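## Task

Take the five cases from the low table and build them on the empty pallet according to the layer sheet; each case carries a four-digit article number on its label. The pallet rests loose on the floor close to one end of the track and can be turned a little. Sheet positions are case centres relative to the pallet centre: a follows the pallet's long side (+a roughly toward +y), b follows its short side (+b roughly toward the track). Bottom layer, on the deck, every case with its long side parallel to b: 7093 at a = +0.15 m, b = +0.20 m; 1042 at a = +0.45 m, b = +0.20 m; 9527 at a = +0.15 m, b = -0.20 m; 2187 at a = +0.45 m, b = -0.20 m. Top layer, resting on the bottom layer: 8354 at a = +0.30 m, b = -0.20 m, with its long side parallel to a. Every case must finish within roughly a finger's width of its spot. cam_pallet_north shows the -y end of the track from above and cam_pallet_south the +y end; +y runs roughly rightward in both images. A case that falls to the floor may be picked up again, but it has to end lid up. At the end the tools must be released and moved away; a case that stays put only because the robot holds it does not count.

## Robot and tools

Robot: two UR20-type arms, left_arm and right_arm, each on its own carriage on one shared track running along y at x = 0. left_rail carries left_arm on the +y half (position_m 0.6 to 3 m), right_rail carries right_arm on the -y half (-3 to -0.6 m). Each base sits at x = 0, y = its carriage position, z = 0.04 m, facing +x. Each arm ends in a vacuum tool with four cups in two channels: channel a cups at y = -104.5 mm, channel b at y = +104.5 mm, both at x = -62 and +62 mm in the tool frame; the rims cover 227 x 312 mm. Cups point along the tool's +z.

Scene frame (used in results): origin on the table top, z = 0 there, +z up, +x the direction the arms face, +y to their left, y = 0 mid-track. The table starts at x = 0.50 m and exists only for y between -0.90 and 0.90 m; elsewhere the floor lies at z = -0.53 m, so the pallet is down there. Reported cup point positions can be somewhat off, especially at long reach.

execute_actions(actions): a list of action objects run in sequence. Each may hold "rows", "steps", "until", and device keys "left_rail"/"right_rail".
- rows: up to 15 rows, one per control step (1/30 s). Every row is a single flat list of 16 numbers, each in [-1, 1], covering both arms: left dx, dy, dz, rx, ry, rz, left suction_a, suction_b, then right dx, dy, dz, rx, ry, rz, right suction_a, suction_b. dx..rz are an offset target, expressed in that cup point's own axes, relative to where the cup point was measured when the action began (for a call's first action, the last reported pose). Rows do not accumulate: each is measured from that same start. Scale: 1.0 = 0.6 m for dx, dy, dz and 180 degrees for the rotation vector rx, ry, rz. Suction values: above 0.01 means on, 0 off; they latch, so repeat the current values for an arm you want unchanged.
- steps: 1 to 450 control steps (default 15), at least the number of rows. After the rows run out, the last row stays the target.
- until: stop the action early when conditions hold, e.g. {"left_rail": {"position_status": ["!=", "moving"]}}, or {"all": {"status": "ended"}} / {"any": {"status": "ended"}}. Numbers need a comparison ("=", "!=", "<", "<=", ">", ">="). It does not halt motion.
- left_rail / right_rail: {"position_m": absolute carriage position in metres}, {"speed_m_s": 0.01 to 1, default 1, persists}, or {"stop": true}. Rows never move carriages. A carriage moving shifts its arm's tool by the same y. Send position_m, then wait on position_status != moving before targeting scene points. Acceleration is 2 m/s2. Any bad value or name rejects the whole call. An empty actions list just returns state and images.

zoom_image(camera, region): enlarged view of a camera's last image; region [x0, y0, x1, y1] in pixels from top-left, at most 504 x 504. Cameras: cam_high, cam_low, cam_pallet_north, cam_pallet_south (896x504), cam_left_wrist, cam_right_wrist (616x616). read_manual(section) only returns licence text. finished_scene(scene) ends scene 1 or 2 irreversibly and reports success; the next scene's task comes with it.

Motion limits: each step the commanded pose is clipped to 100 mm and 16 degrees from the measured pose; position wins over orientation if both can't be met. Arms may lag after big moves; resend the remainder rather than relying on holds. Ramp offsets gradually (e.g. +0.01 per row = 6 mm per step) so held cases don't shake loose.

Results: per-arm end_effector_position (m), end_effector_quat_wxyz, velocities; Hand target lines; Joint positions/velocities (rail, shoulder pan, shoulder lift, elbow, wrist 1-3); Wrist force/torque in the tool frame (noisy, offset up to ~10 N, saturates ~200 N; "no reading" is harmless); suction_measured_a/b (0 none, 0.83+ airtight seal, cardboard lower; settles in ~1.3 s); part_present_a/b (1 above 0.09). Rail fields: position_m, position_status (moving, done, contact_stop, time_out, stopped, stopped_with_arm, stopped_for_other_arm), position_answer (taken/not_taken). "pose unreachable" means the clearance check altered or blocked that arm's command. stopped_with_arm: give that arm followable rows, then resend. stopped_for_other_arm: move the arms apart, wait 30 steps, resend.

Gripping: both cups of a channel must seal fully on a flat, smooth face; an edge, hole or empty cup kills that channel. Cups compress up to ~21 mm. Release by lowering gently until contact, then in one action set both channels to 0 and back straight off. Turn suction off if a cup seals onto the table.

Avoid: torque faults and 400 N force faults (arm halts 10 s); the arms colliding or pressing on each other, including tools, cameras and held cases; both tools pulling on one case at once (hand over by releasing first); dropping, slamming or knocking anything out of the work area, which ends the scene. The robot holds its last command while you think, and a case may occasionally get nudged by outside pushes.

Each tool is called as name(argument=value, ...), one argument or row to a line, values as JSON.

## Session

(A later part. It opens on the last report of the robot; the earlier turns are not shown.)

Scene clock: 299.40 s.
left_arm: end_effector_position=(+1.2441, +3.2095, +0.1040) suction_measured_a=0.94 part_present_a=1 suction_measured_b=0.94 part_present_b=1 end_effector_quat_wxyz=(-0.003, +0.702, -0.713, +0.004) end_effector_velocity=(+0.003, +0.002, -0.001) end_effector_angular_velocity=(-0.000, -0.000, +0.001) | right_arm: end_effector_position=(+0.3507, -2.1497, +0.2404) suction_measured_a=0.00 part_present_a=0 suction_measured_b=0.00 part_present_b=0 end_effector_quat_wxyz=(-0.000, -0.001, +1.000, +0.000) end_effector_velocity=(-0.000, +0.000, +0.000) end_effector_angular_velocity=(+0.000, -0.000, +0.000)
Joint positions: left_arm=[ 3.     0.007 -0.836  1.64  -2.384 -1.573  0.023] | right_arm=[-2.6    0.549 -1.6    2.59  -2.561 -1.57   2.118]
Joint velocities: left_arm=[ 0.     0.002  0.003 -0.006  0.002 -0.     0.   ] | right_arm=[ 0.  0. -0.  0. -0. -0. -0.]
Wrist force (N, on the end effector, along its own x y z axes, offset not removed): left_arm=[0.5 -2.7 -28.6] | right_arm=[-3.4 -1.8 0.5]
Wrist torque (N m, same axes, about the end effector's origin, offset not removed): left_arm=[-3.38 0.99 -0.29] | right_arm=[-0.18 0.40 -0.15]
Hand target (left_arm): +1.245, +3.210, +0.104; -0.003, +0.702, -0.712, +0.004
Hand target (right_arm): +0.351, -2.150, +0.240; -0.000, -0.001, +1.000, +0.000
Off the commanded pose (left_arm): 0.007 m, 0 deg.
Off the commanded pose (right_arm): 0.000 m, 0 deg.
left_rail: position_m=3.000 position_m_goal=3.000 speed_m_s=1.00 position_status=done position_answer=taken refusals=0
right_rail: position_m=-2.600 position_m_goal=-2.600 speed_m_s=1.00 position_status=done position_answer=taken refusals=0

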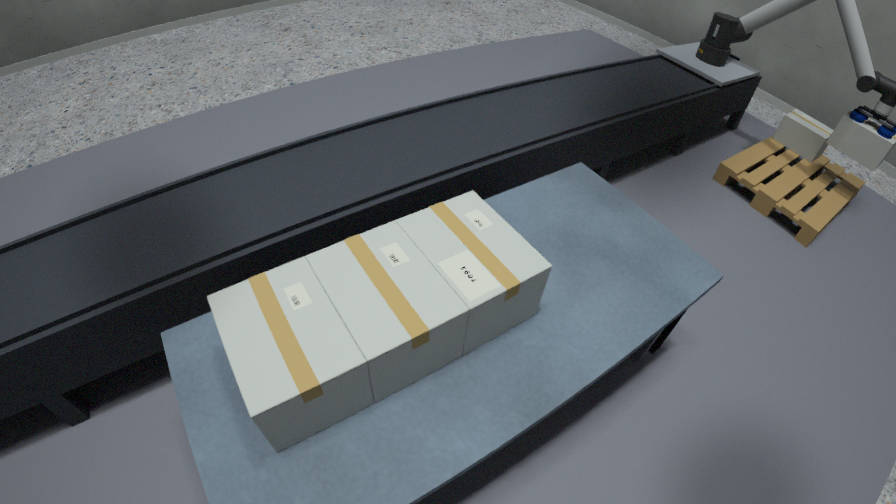

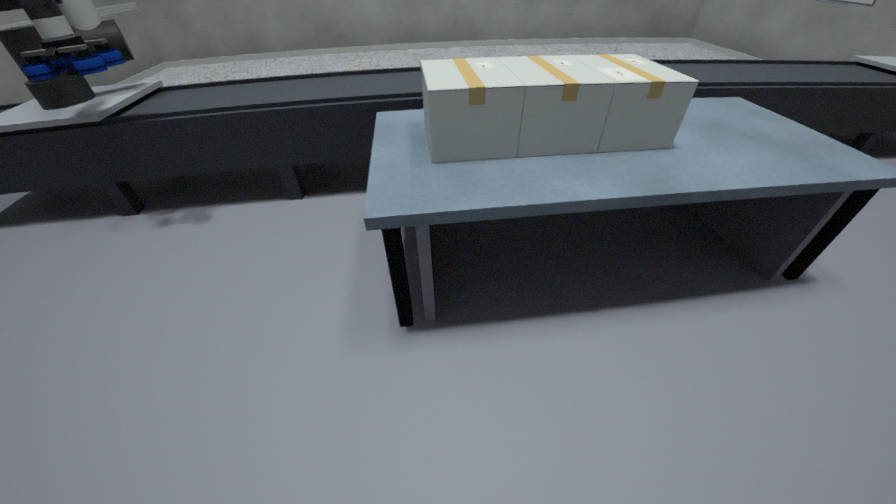

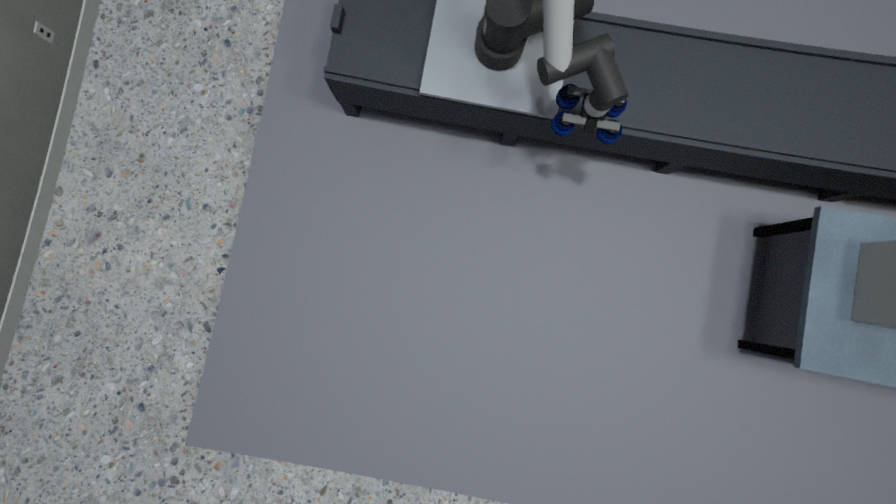

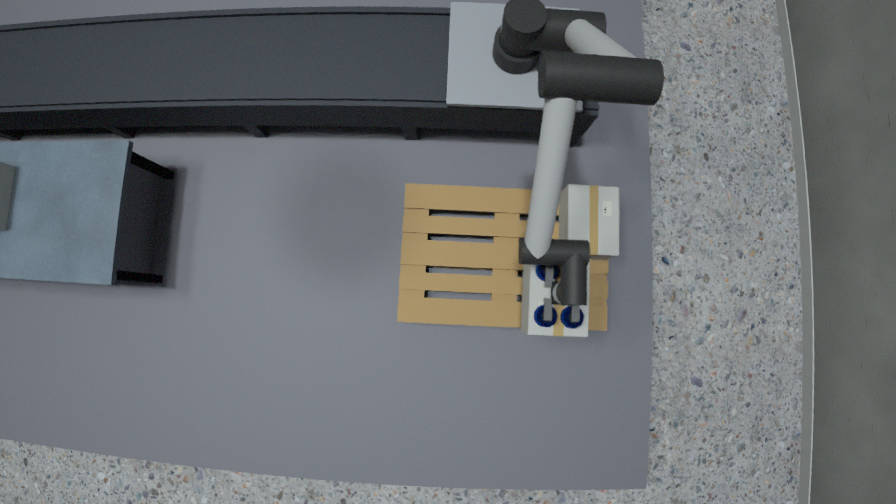

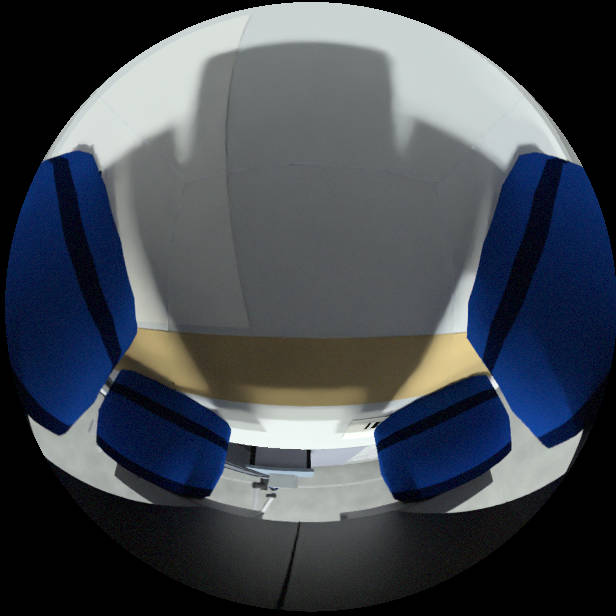

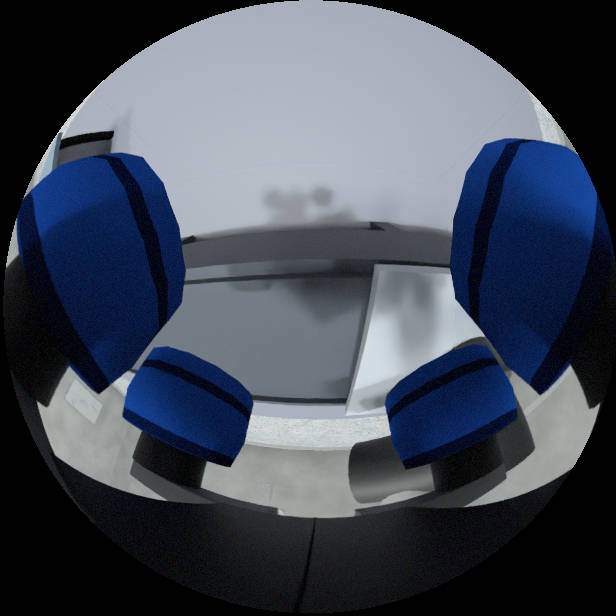

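execute_actions(
  actions=[
    {"rows": [[-0.015,0,0.01,-0.001,0,0,1,1,0,0,0,0,0,0,0,0],[-0.04,-0.001,0.03,-0.001,0,0,1,1,0,0,0,0,0,0,0,0],[-0.07,-0.002,0.06,-0.002,0,0,1,1,0,0,0,0,0,0,0,0],[-0.11,-0.003,0.095,-0.002,0,0,1,1,0,0,0,0,0,0,0,0],[-0.15,-0.004,0.135,-0.003,0,0,1,1,0,0,0,0,0,0,0,0],[-0.19,-0.005,0.175,-0.003,0,0,1,1,0,0,0,0,0,0,0,0],[-0.23,-0.006,0.215,-0.003,0,0,1,1,0,0,0,0,0,0,0,0],[-0.27,-0.007,0.255,-0.003,0,0,1,1,0,0,0,0,0,0,0,0],[-0.31,-0.008,0.295,-0.003,0,0,1,1,0,0,0,0,0,0,0,0],[-0.345,-0.009,0.33,-0.003,0,0,1,1,0,0,0,0,0,0,0,0],[-0.375,-0.01,0.365,-0.003,0,0,1,1,0,0,0,0,0,0,0,0],[-0.395,-0.01,0.39,-0.003,0,0,1,1,0,0,0,0,0,0,0,0],[-0.409,-0.01,0.41,-0.003,0,0,1,1,0,0,0,0,0,0,0,0],[-0.409,-0.01,0.423,-0.003,0,0,1,1,0,0,0,0,0,0,0,0]], "steps": 26},
  ],
)

Scene clock: 308.20 s.
left_arm: end_effector_position=(+1.2489, +3.4394, -0.1330) suction_measured_a=0.94 part_present_a=1 suction_measured_b=0.94 part_present_b=1 end_effector_quat_wxyz=(+0.001, +0.702, -0.712, +0.000) end_effector_velocity=(+0.043, +0.122, -0.140) end_effector_angular_velocity=(+0.001, -0.005, -0.003) | right_arm: end_effector_position=(+0.3507, -2.1497, +0.2404) suction_measured_a=0.00 part_present_a=0 suction_measured_b=0.00 part_present_b=0 end_effector_quat_wxyz=(-0.000, -0.001, +1.000, +0.000) end_effector_velocity=(+0.000, -0.000, -0.000) end_effector_angular_velocity=(-0.000, +0.000, -0.000)
Joint positions: left_arm=[ 3.     0.186 -0.576  1.521 -2.515 -1.572  0.201] | right_arm=[-2.6    0.549 -1.6    2.59  -2.561 -1.57   2.118]
Joint velocities: left_arm=[ 0.     0.086  0.187 -0.175 -0.018 -0.     0.089] | right_arm=[ 0. -0.  0. -0.  0. -0. -0.]
Wrist force (N, on the end effector, along its own x y z axes, offset not removed): left_arm=[-7.8 -3.8 -22.6] | right_arm=[-0.1 -4.3 -0.1]
Wrist torque (N m, same axes, about the end effector's origin, offset not removed): left_arm=[-3.51 -0.02 -0.36] | right_arm=[-0.58 -0.07 -0.09]
Hand target (left_arm): +1.255, +3.454, -0.150; +0.001, +0.702, -0.712, +0.001
Hand target (right_arm): +0.351, -2.150, +0.240; -0.000, -0.001, +1.000, +0.000
Off the commanded pose (left_arm): 0.024 m, 0 deg.
Off the commanded pose (right_arm): 0.000 m, 0 deg.
left_rail: position_m=3.000 position_m_goal=3.000 speed_m_s=1.00 position_status=done position_answer=taken refusals=0
right_rail: position_m=-2.600 position_m_goal=-2.600 speed_m_s=1.00 position_status=done position_answer=taken refusals=0

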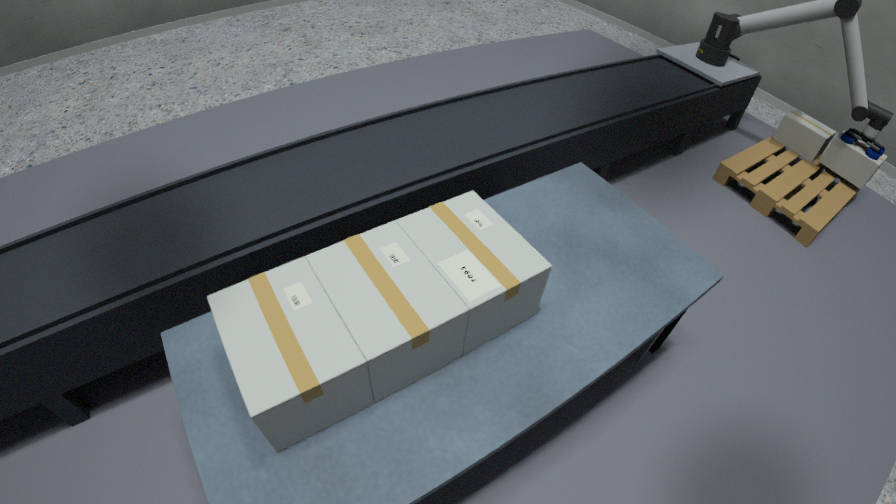

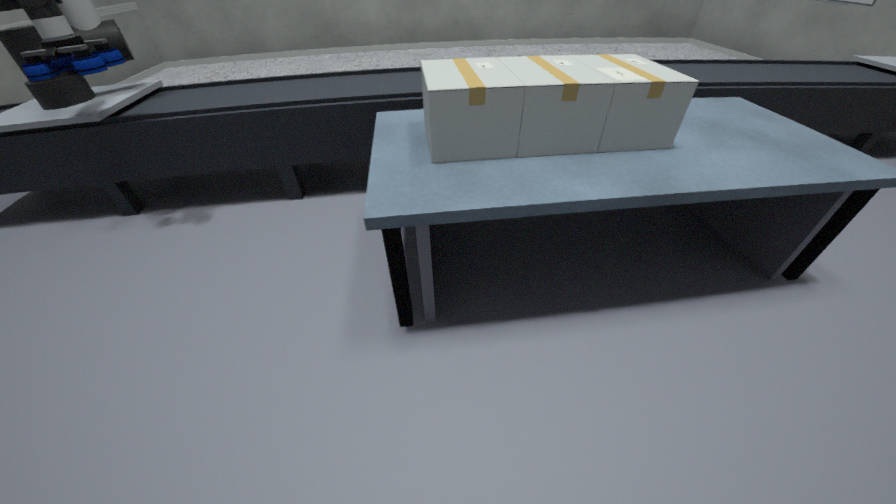

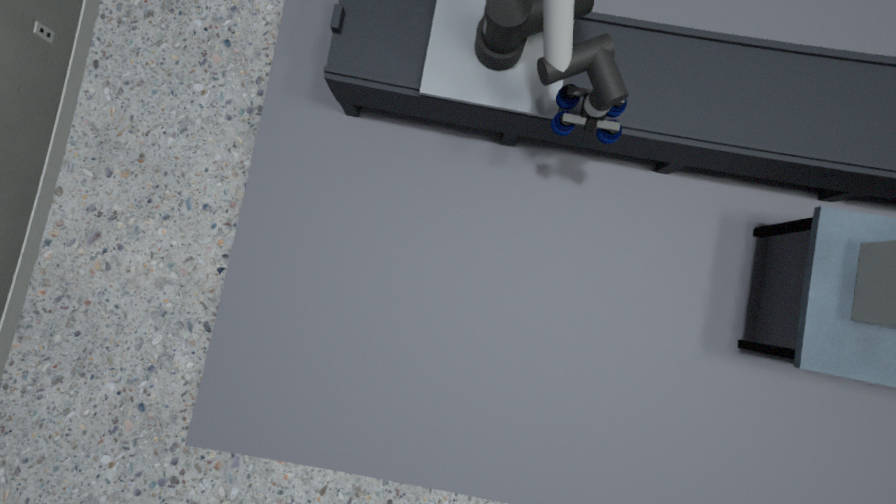

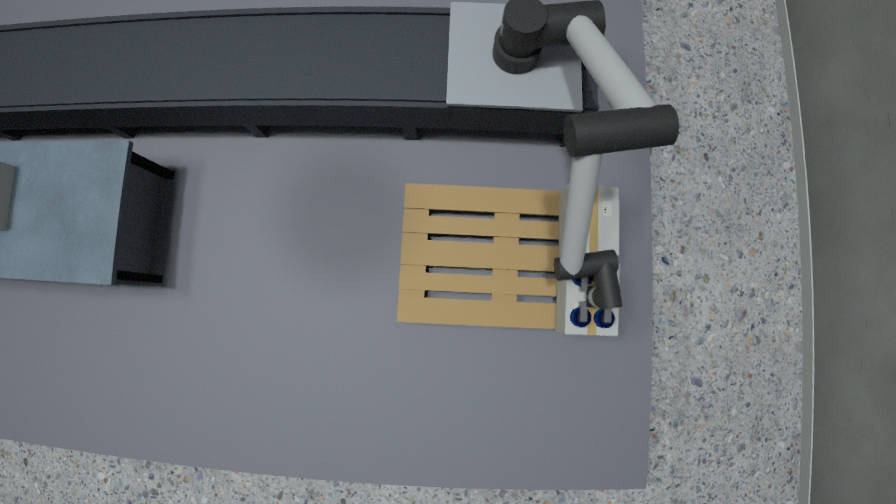

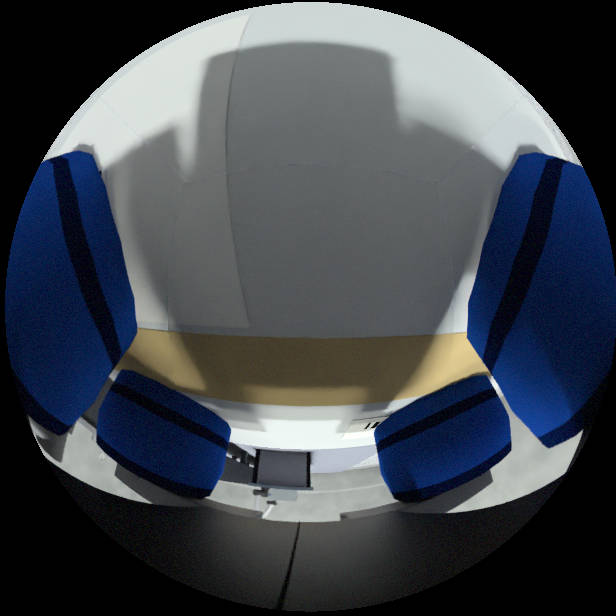

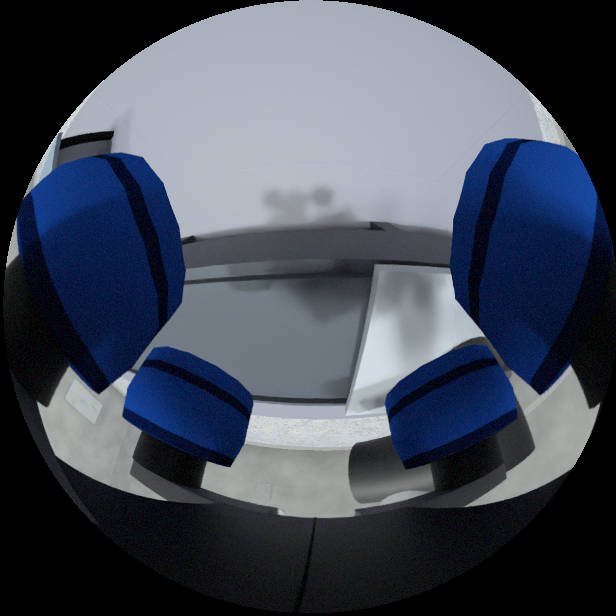

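execute_actions(
  actions=[],
)

zoom_image(
  camera="cam_pallet_south",
  region=[545, 240, 645, 340],
)

Scene clock: 309.53 s.
left_arm: end_effector_position=(+1.2552, +3.4541, -0.1498) suction_measured_a=0.94 part_present_a=1 suction_measured_b=0.94 part_present_b=1 end_effector_quat_wxyz=(+0.001, +0.702, -0.712, +0.001) end_effector_velocity=(-0.000, -0.000, -0.000) end_effector_angular_velocity=(-0.000, +0.000, +0.000) | right_arm: end_effector_position=(+0.3507, -2.1497, +0.2404) suction_measured_a=0.00 part_present_a=0 suction_measured_b=0.00 part_present_b=0 end_effector_quat_wxyz=(-0.000, -0.001, +1.000, +0.000) end_effector_velocity=(-0.000, +0.000, +0.000) end_effector_angular_velocity=(+0.000, -0.000, -0.000)
Joint positions: left_arm=[ 3.     0.196 -0.553  1.498 -2.515 -1.573  0.212] | right_arm=[-2.6    0.549 -1.6    2.59  -2.561 -1.57   2.118]
Joint velocities: left_arm=[ 0.  0.  0. -0.  0. -0.  0.] | right_arm=[ 0.  0. -0.  0.  0.  0.  0.]
Wrist force (N, on the end effector, along its own x y z axes, offset not removed): left_arm=[0.6 -4.1 -29.6] | right_arm=[-3.2 -1.5 -3.1]
Wrist torque (N m, same axes, about the end effector's origin, offset not removed): left_arm=[-3.56 0.78 -0.12] | right_arm=[-0.17 0.32 -0.13]
Hand target (left_arm): +1.255, +3.454, -0.150; +0.001, +0.702, -0.712, +0.001
Hand target (right_arm): +0.351, -2.150, +0.240; -0.000, -0.001, +1.000, +0.000
Off the commanded pose (left_arm): 0.001 m, 0 deg.
Off the commanded pose (right_arm): 0.000 m, 0 deg.
left_rail: position_m=3.000 position_m_goal=3.000 speed_m_s=1.00 position_status=done position_answer=taken refusals=0
right_rail: position_m=-2.600 position_m_goal=-2.600 speed_m_s=1.00 position_status=done position_answer=taken refusals=0

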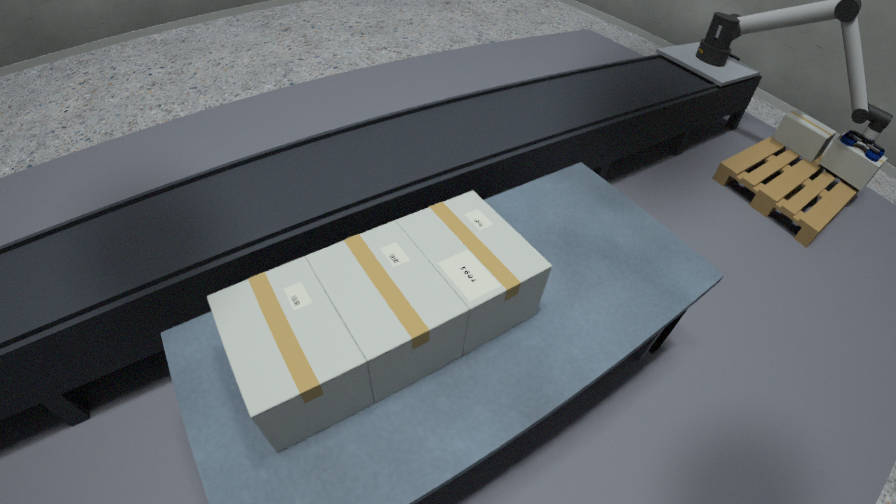

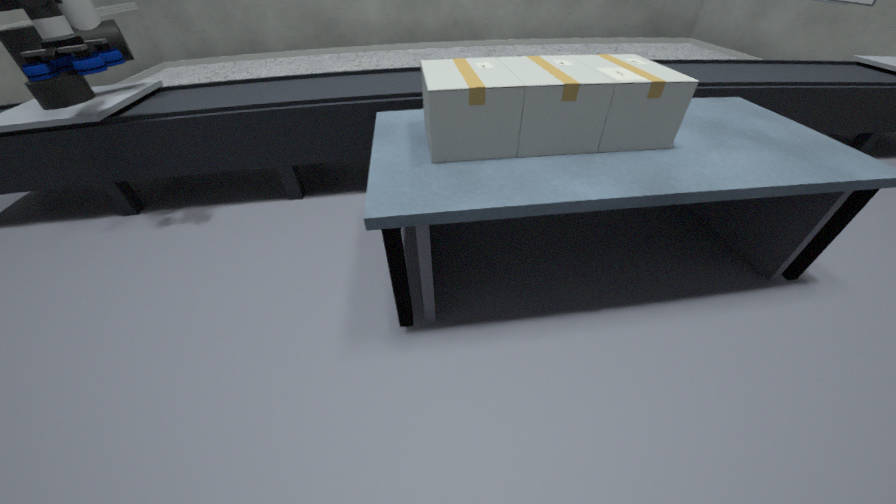

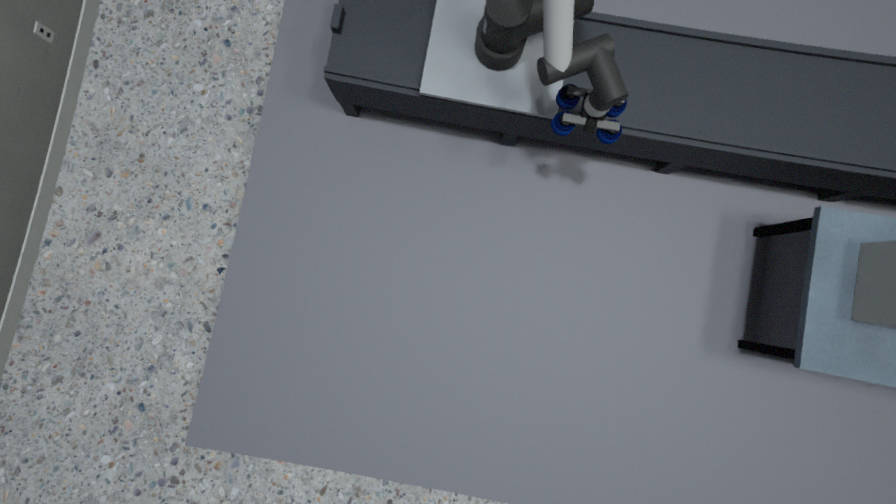

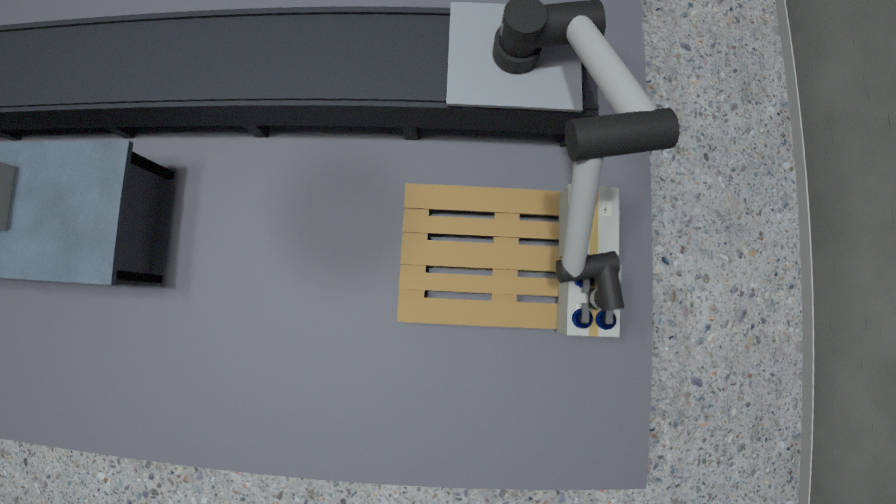

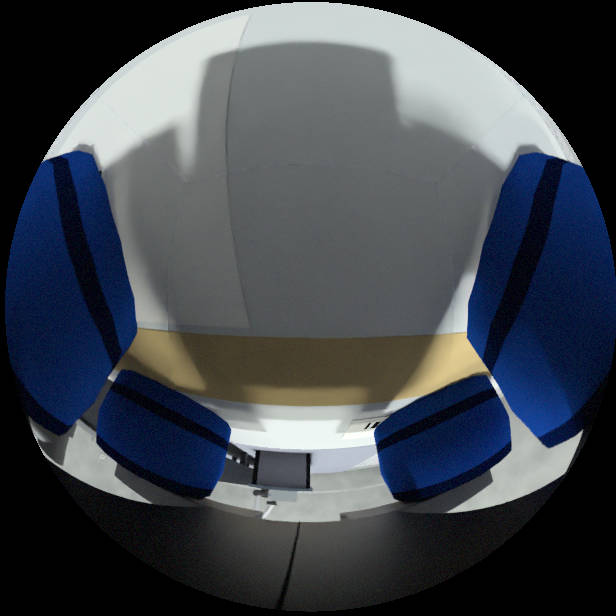

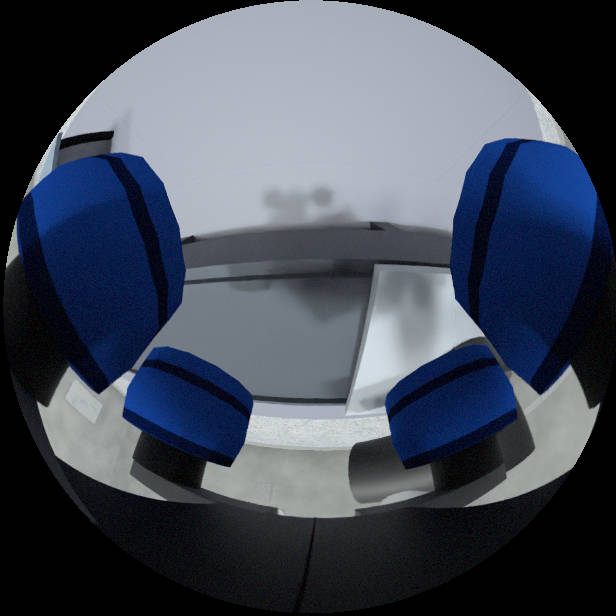

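Region (545, 240, 645, 340) of cam_pallet_south's 896x504 image, scaled by 5.040, with more detail than that image has.

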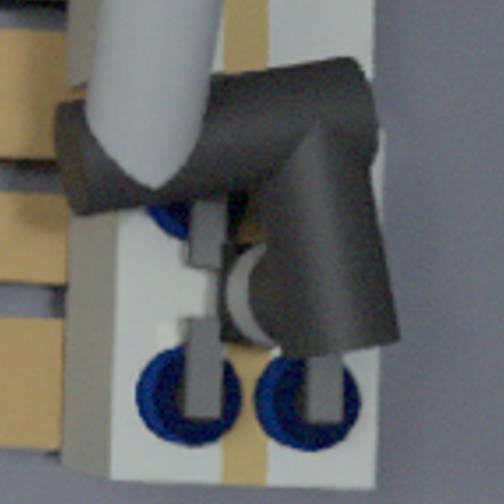

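execute_actions(
  actions=[
    {"rows": [[0,0.006,0.002,0,0,0,1,1,0,0,0,0,0,0,0,0],[0,0.016,0.006,0,0,0,1,1,0,0,0,0,0,0,0,0],[0,0.03,0.012,0,0,0,1,1,0,0,0,0,0,0,0,0],[0,0.044,0.018,0,0,0,1,1,0,0,0,0,0,0,0,0],[0,0.055,0.024,0,0,0,1,1,0,0,0,0,0,0,0,0],[0,0.061,0.029,0,0,0,1,1,0,0,0,0,0,0,0,0],[0,0.062,0.032,0,0,0,1,1,0,0,0,0,0,0,0,0]], "steps": 9},
  ],
)

Scene clock: 317.47 s.
left_arm: end_effector_position=(+1.2301, +3.4546, -0.1619) suction_measured_a=0.94 part_present_a=1 suction_measured_b=0.94 part_present_b=1 end_effector_quat_wxyz=(+0.001, +0.702, -0.712, +0.000) end_effector_velocity=(-0.104, +0.001, -0.064) end_effector_angular_velocity=(-0.002, +0.008, +0.001) | right_arm: end_effector_position=(+0.3507, -2.1497, +0.2404) suction_measured_a=0.00 part_present_a=0 suction_measured_b=0.00 part_present_b=0 end_effector_quat_wxyz=(-0.000, -0.001, +1.000, +0.000) end_effector_velocity=(+0.000, -0.000, -0.000) end_effector_angular_velocity=(-0.000, +0.000, +0.000)
Joint positions: left_arm=[ 3.     0.201 -0.557  1.538 -2.55  -1.573  0.216] | right_arm=[-2.6    0.549 -1.6    2.59  -2.561 -1.57   2.118]
Joint velocities: left_arm=[ 0.     0.017 -0.002  0.159 -0.149 -0.     0.016] | right_arm=[ 0. -0.  0. -0.  0.  0. -0.]
Wrist force (N, on the end effector, along its own x y z axes, offset not removed): left_arm=[-0.1 11.7 -21.5] | right_arm=[-4.7 -3.5 -3.2]
Wrist torque (N m, same axes, about the end effector's origin, offset not removed): left_arm=[-3.67 1.06 -0.14] | right_arm=[-0.42 0.62 0.00]
Hand target (left_arm): +1.218, +3.455, -0.169; +0.001, +0.702, -0.712, +0.001
Hand target (right_arm): +0.351, -2.150, +0.240; -0.000, -0.001, +1.000, +0.000
Off the commanded pose (left_arm): 0.014 m, 0 deg.
Off the commanded pose (right_arm): 0.000 m, 0 deg.
left_rail: position_m=3.000 position_m_goal=3.000 speed_m_s=1.00 position_status=done position_answer=taken refusals=0
right_rail: position_m=-2.600 position_m_goal=-2.600 speed_m_s=1.00 position_status=done position_answer=taken refusals=0

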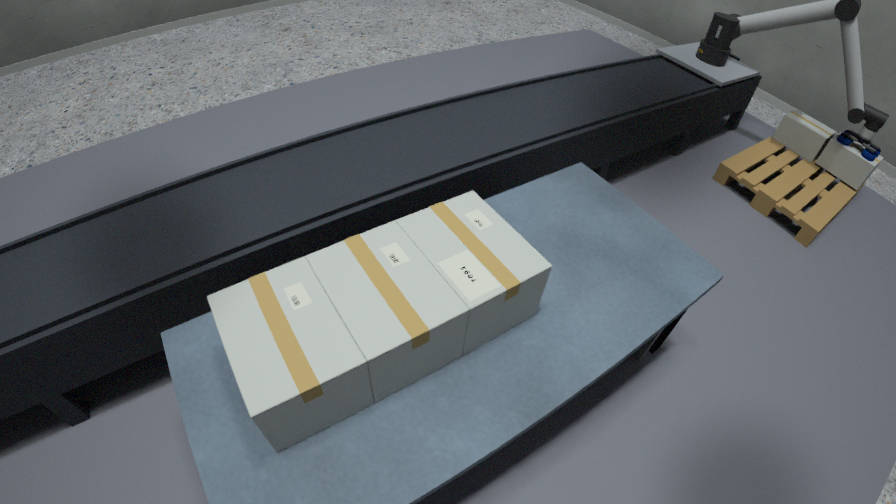

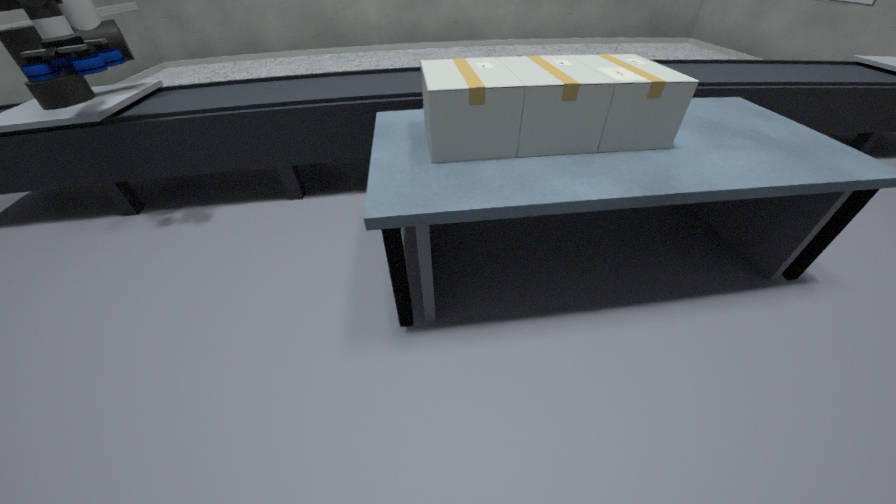

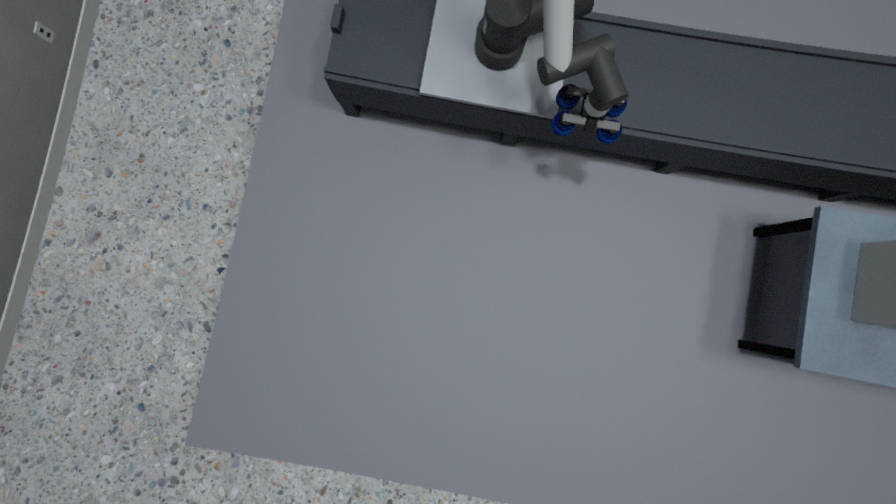

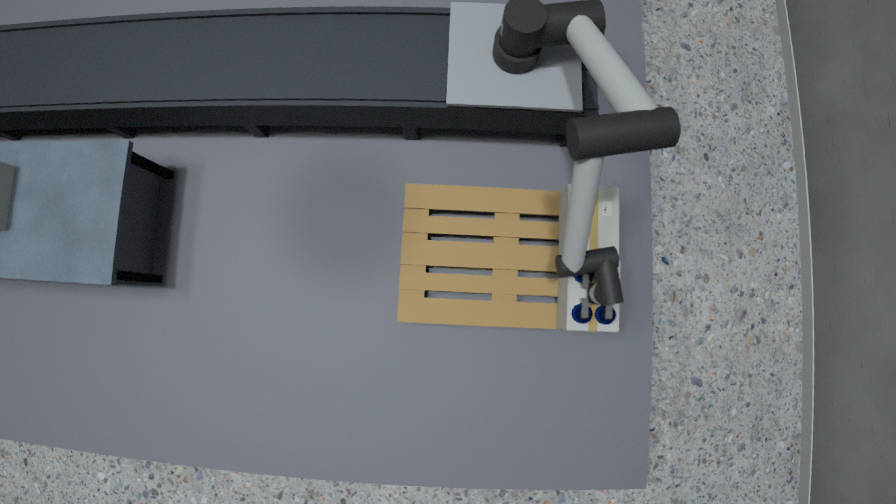

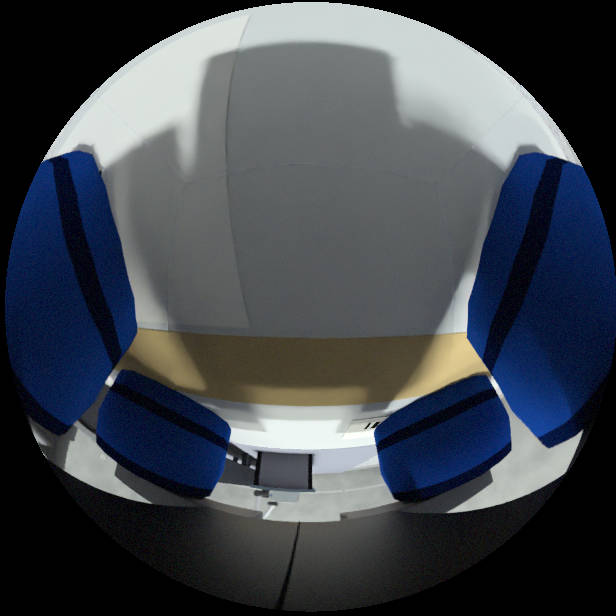

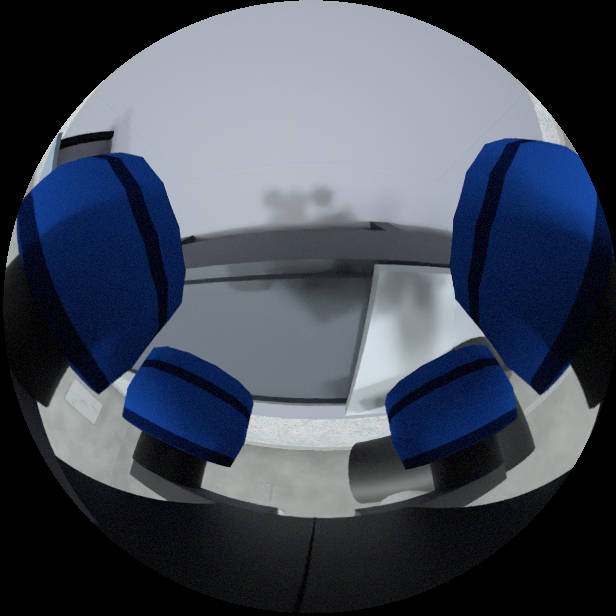

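execute_actions(
  actions=[],
)

zoom_image(
  camera="cam_pallet_south",
  region=[545, 240, 645, 340],
)

Scene clock: 328.40 s.
left_arm: end_effector_position=(+1.2182, +3.4546, -0.1689) suction_measured_a=0.94 part_present_a=1 suction_measured_b=0.94 part_present_b=1 end_effector_quat_wxyz=(+0.001, +0.702, -0.712, +0.001) end_effector_velocity=(+0.000, +0.000, +0.000) end_effector_angular_velocity=(+0.000, -0.000, -0.000) | right_arm: end_effector_position=(+0.3507, -2.1497, +0.2404) suction_measured_a=0.00 part_present_a=0 suction_measured_b=0.00 part_present_b=0 end_effector_quat_wxyz=(-0.000, -0.001, +1.000, +0.000) end_effector_velocity=(+0.000, +0.000, +0.000) end_effector_angular_velocity=(+0.000, -0.000, +0.000)
Joint positions: left_arm=[ 3.     0.202 -0.558  1.557 -2.569 -1.573  0.218] | right_arm=[-2.6    0.549 -1.6    2.59  -2.561 -1.57   2.118]
Joint velocities: left_arm=[ 0. -0. -0.  0. -0. -0.  0.] | right_arm=[ 0.  0. -0. -0. -0.  0. -0.]
Wrist force (N, on the end effector, along its own x y z axes, offset not removed): left_arm=[-0.6 4.4 -26.8] | right_arm=[-1.9 -2.5 -2.5]
Wrist torque (N m, same axes, about the end effector's origin, offset not removed): left_arm=[-2.41 1.16 0.04] | right_arm=[-0.30 0.16 -0.21]
Hand target (left_arm): +1.218, +3.455, -0.169; +0.001, +0.702, -0.712, +0.001
Hand target (right_arm): +0.351, -2.150, +0.240; -0.000, -0.001, +1.000, +0.000
Off the commanded pose (left_arm): 0.000 m, 0 deg.
Off the commanded pose (right_arm): 0.000 m, 0 deg.
left_rail: position_m=3.000 position_m_goal=3.000 speed_m_s=1.00 position_status=done position_answer=taken refusals=0
right_rail: position_m=-2.600 position_m_goal=-2.600 speed_m_s=1.00 position_status=done position_answer=taken refusals=0

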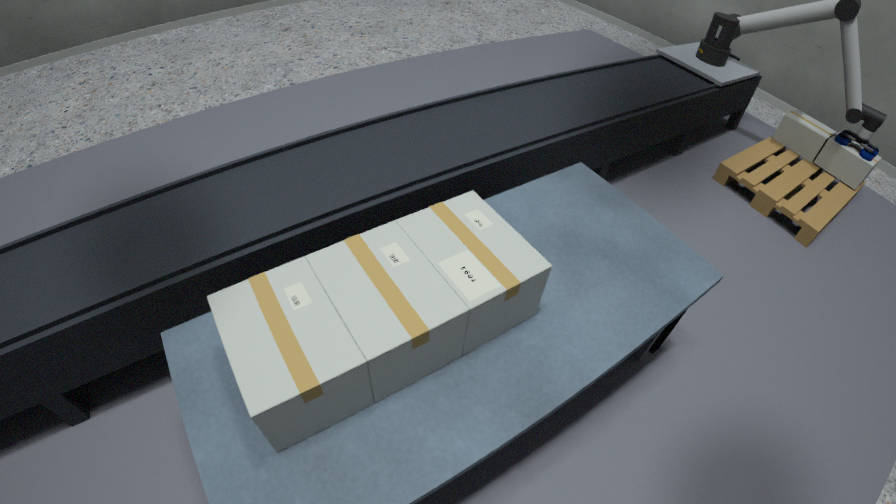

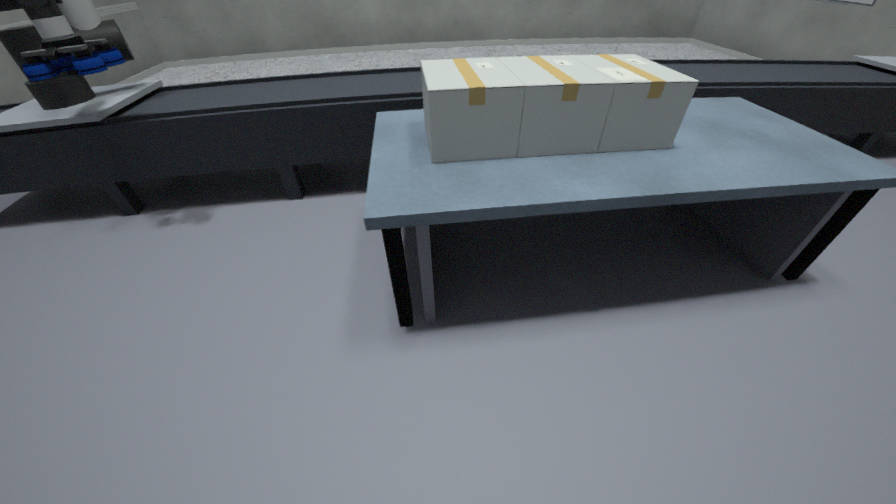

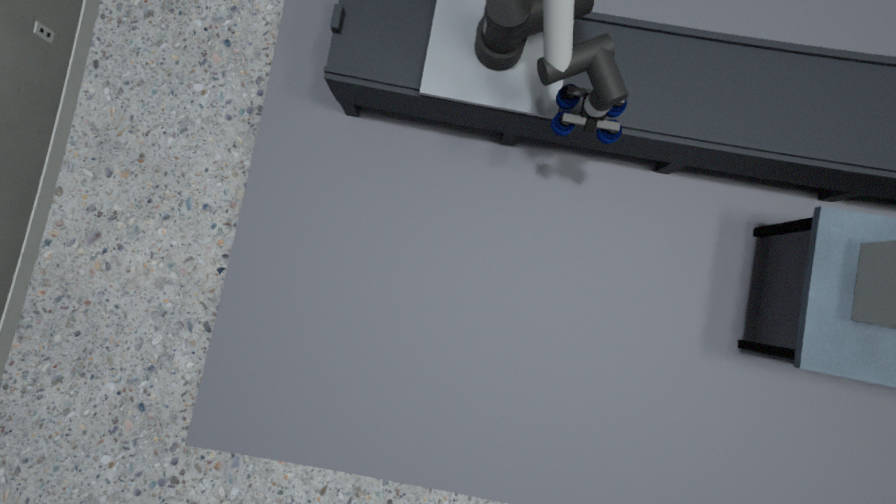

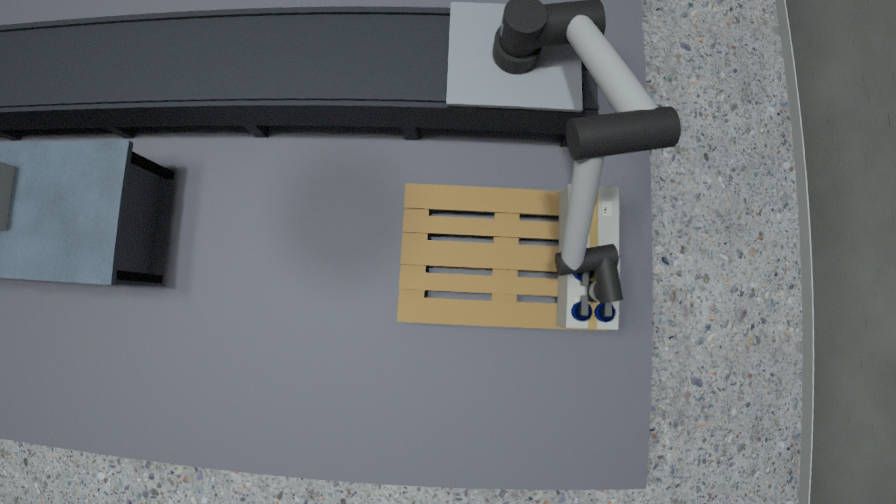

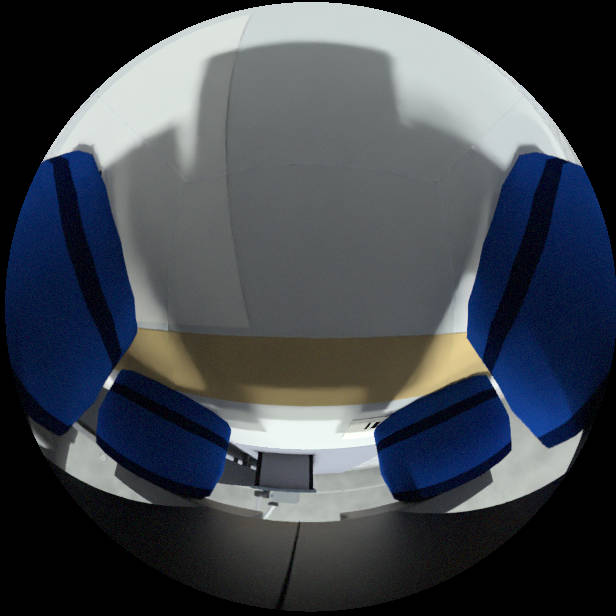

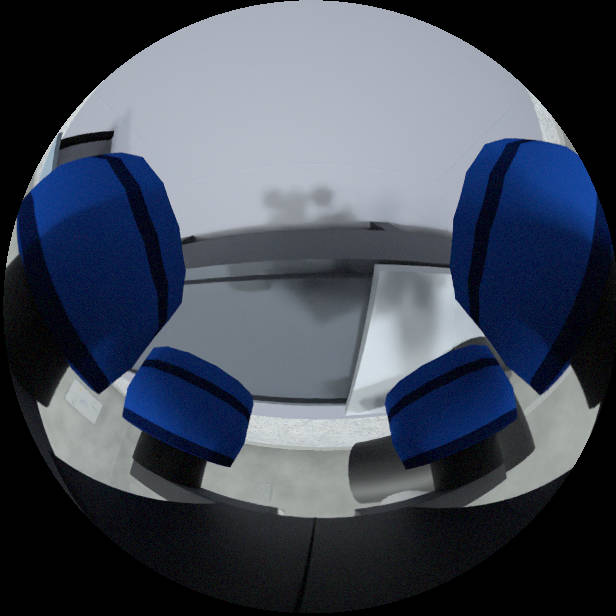

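Region (545, 240, 645, 340) of cam_pallet_south's 896x504 image, scaled by 5.040, with more detail than that image has.

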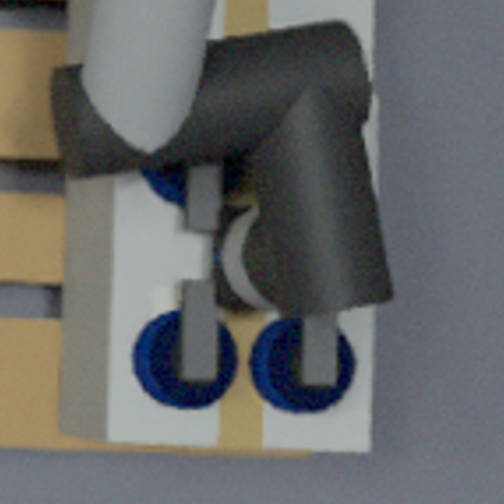

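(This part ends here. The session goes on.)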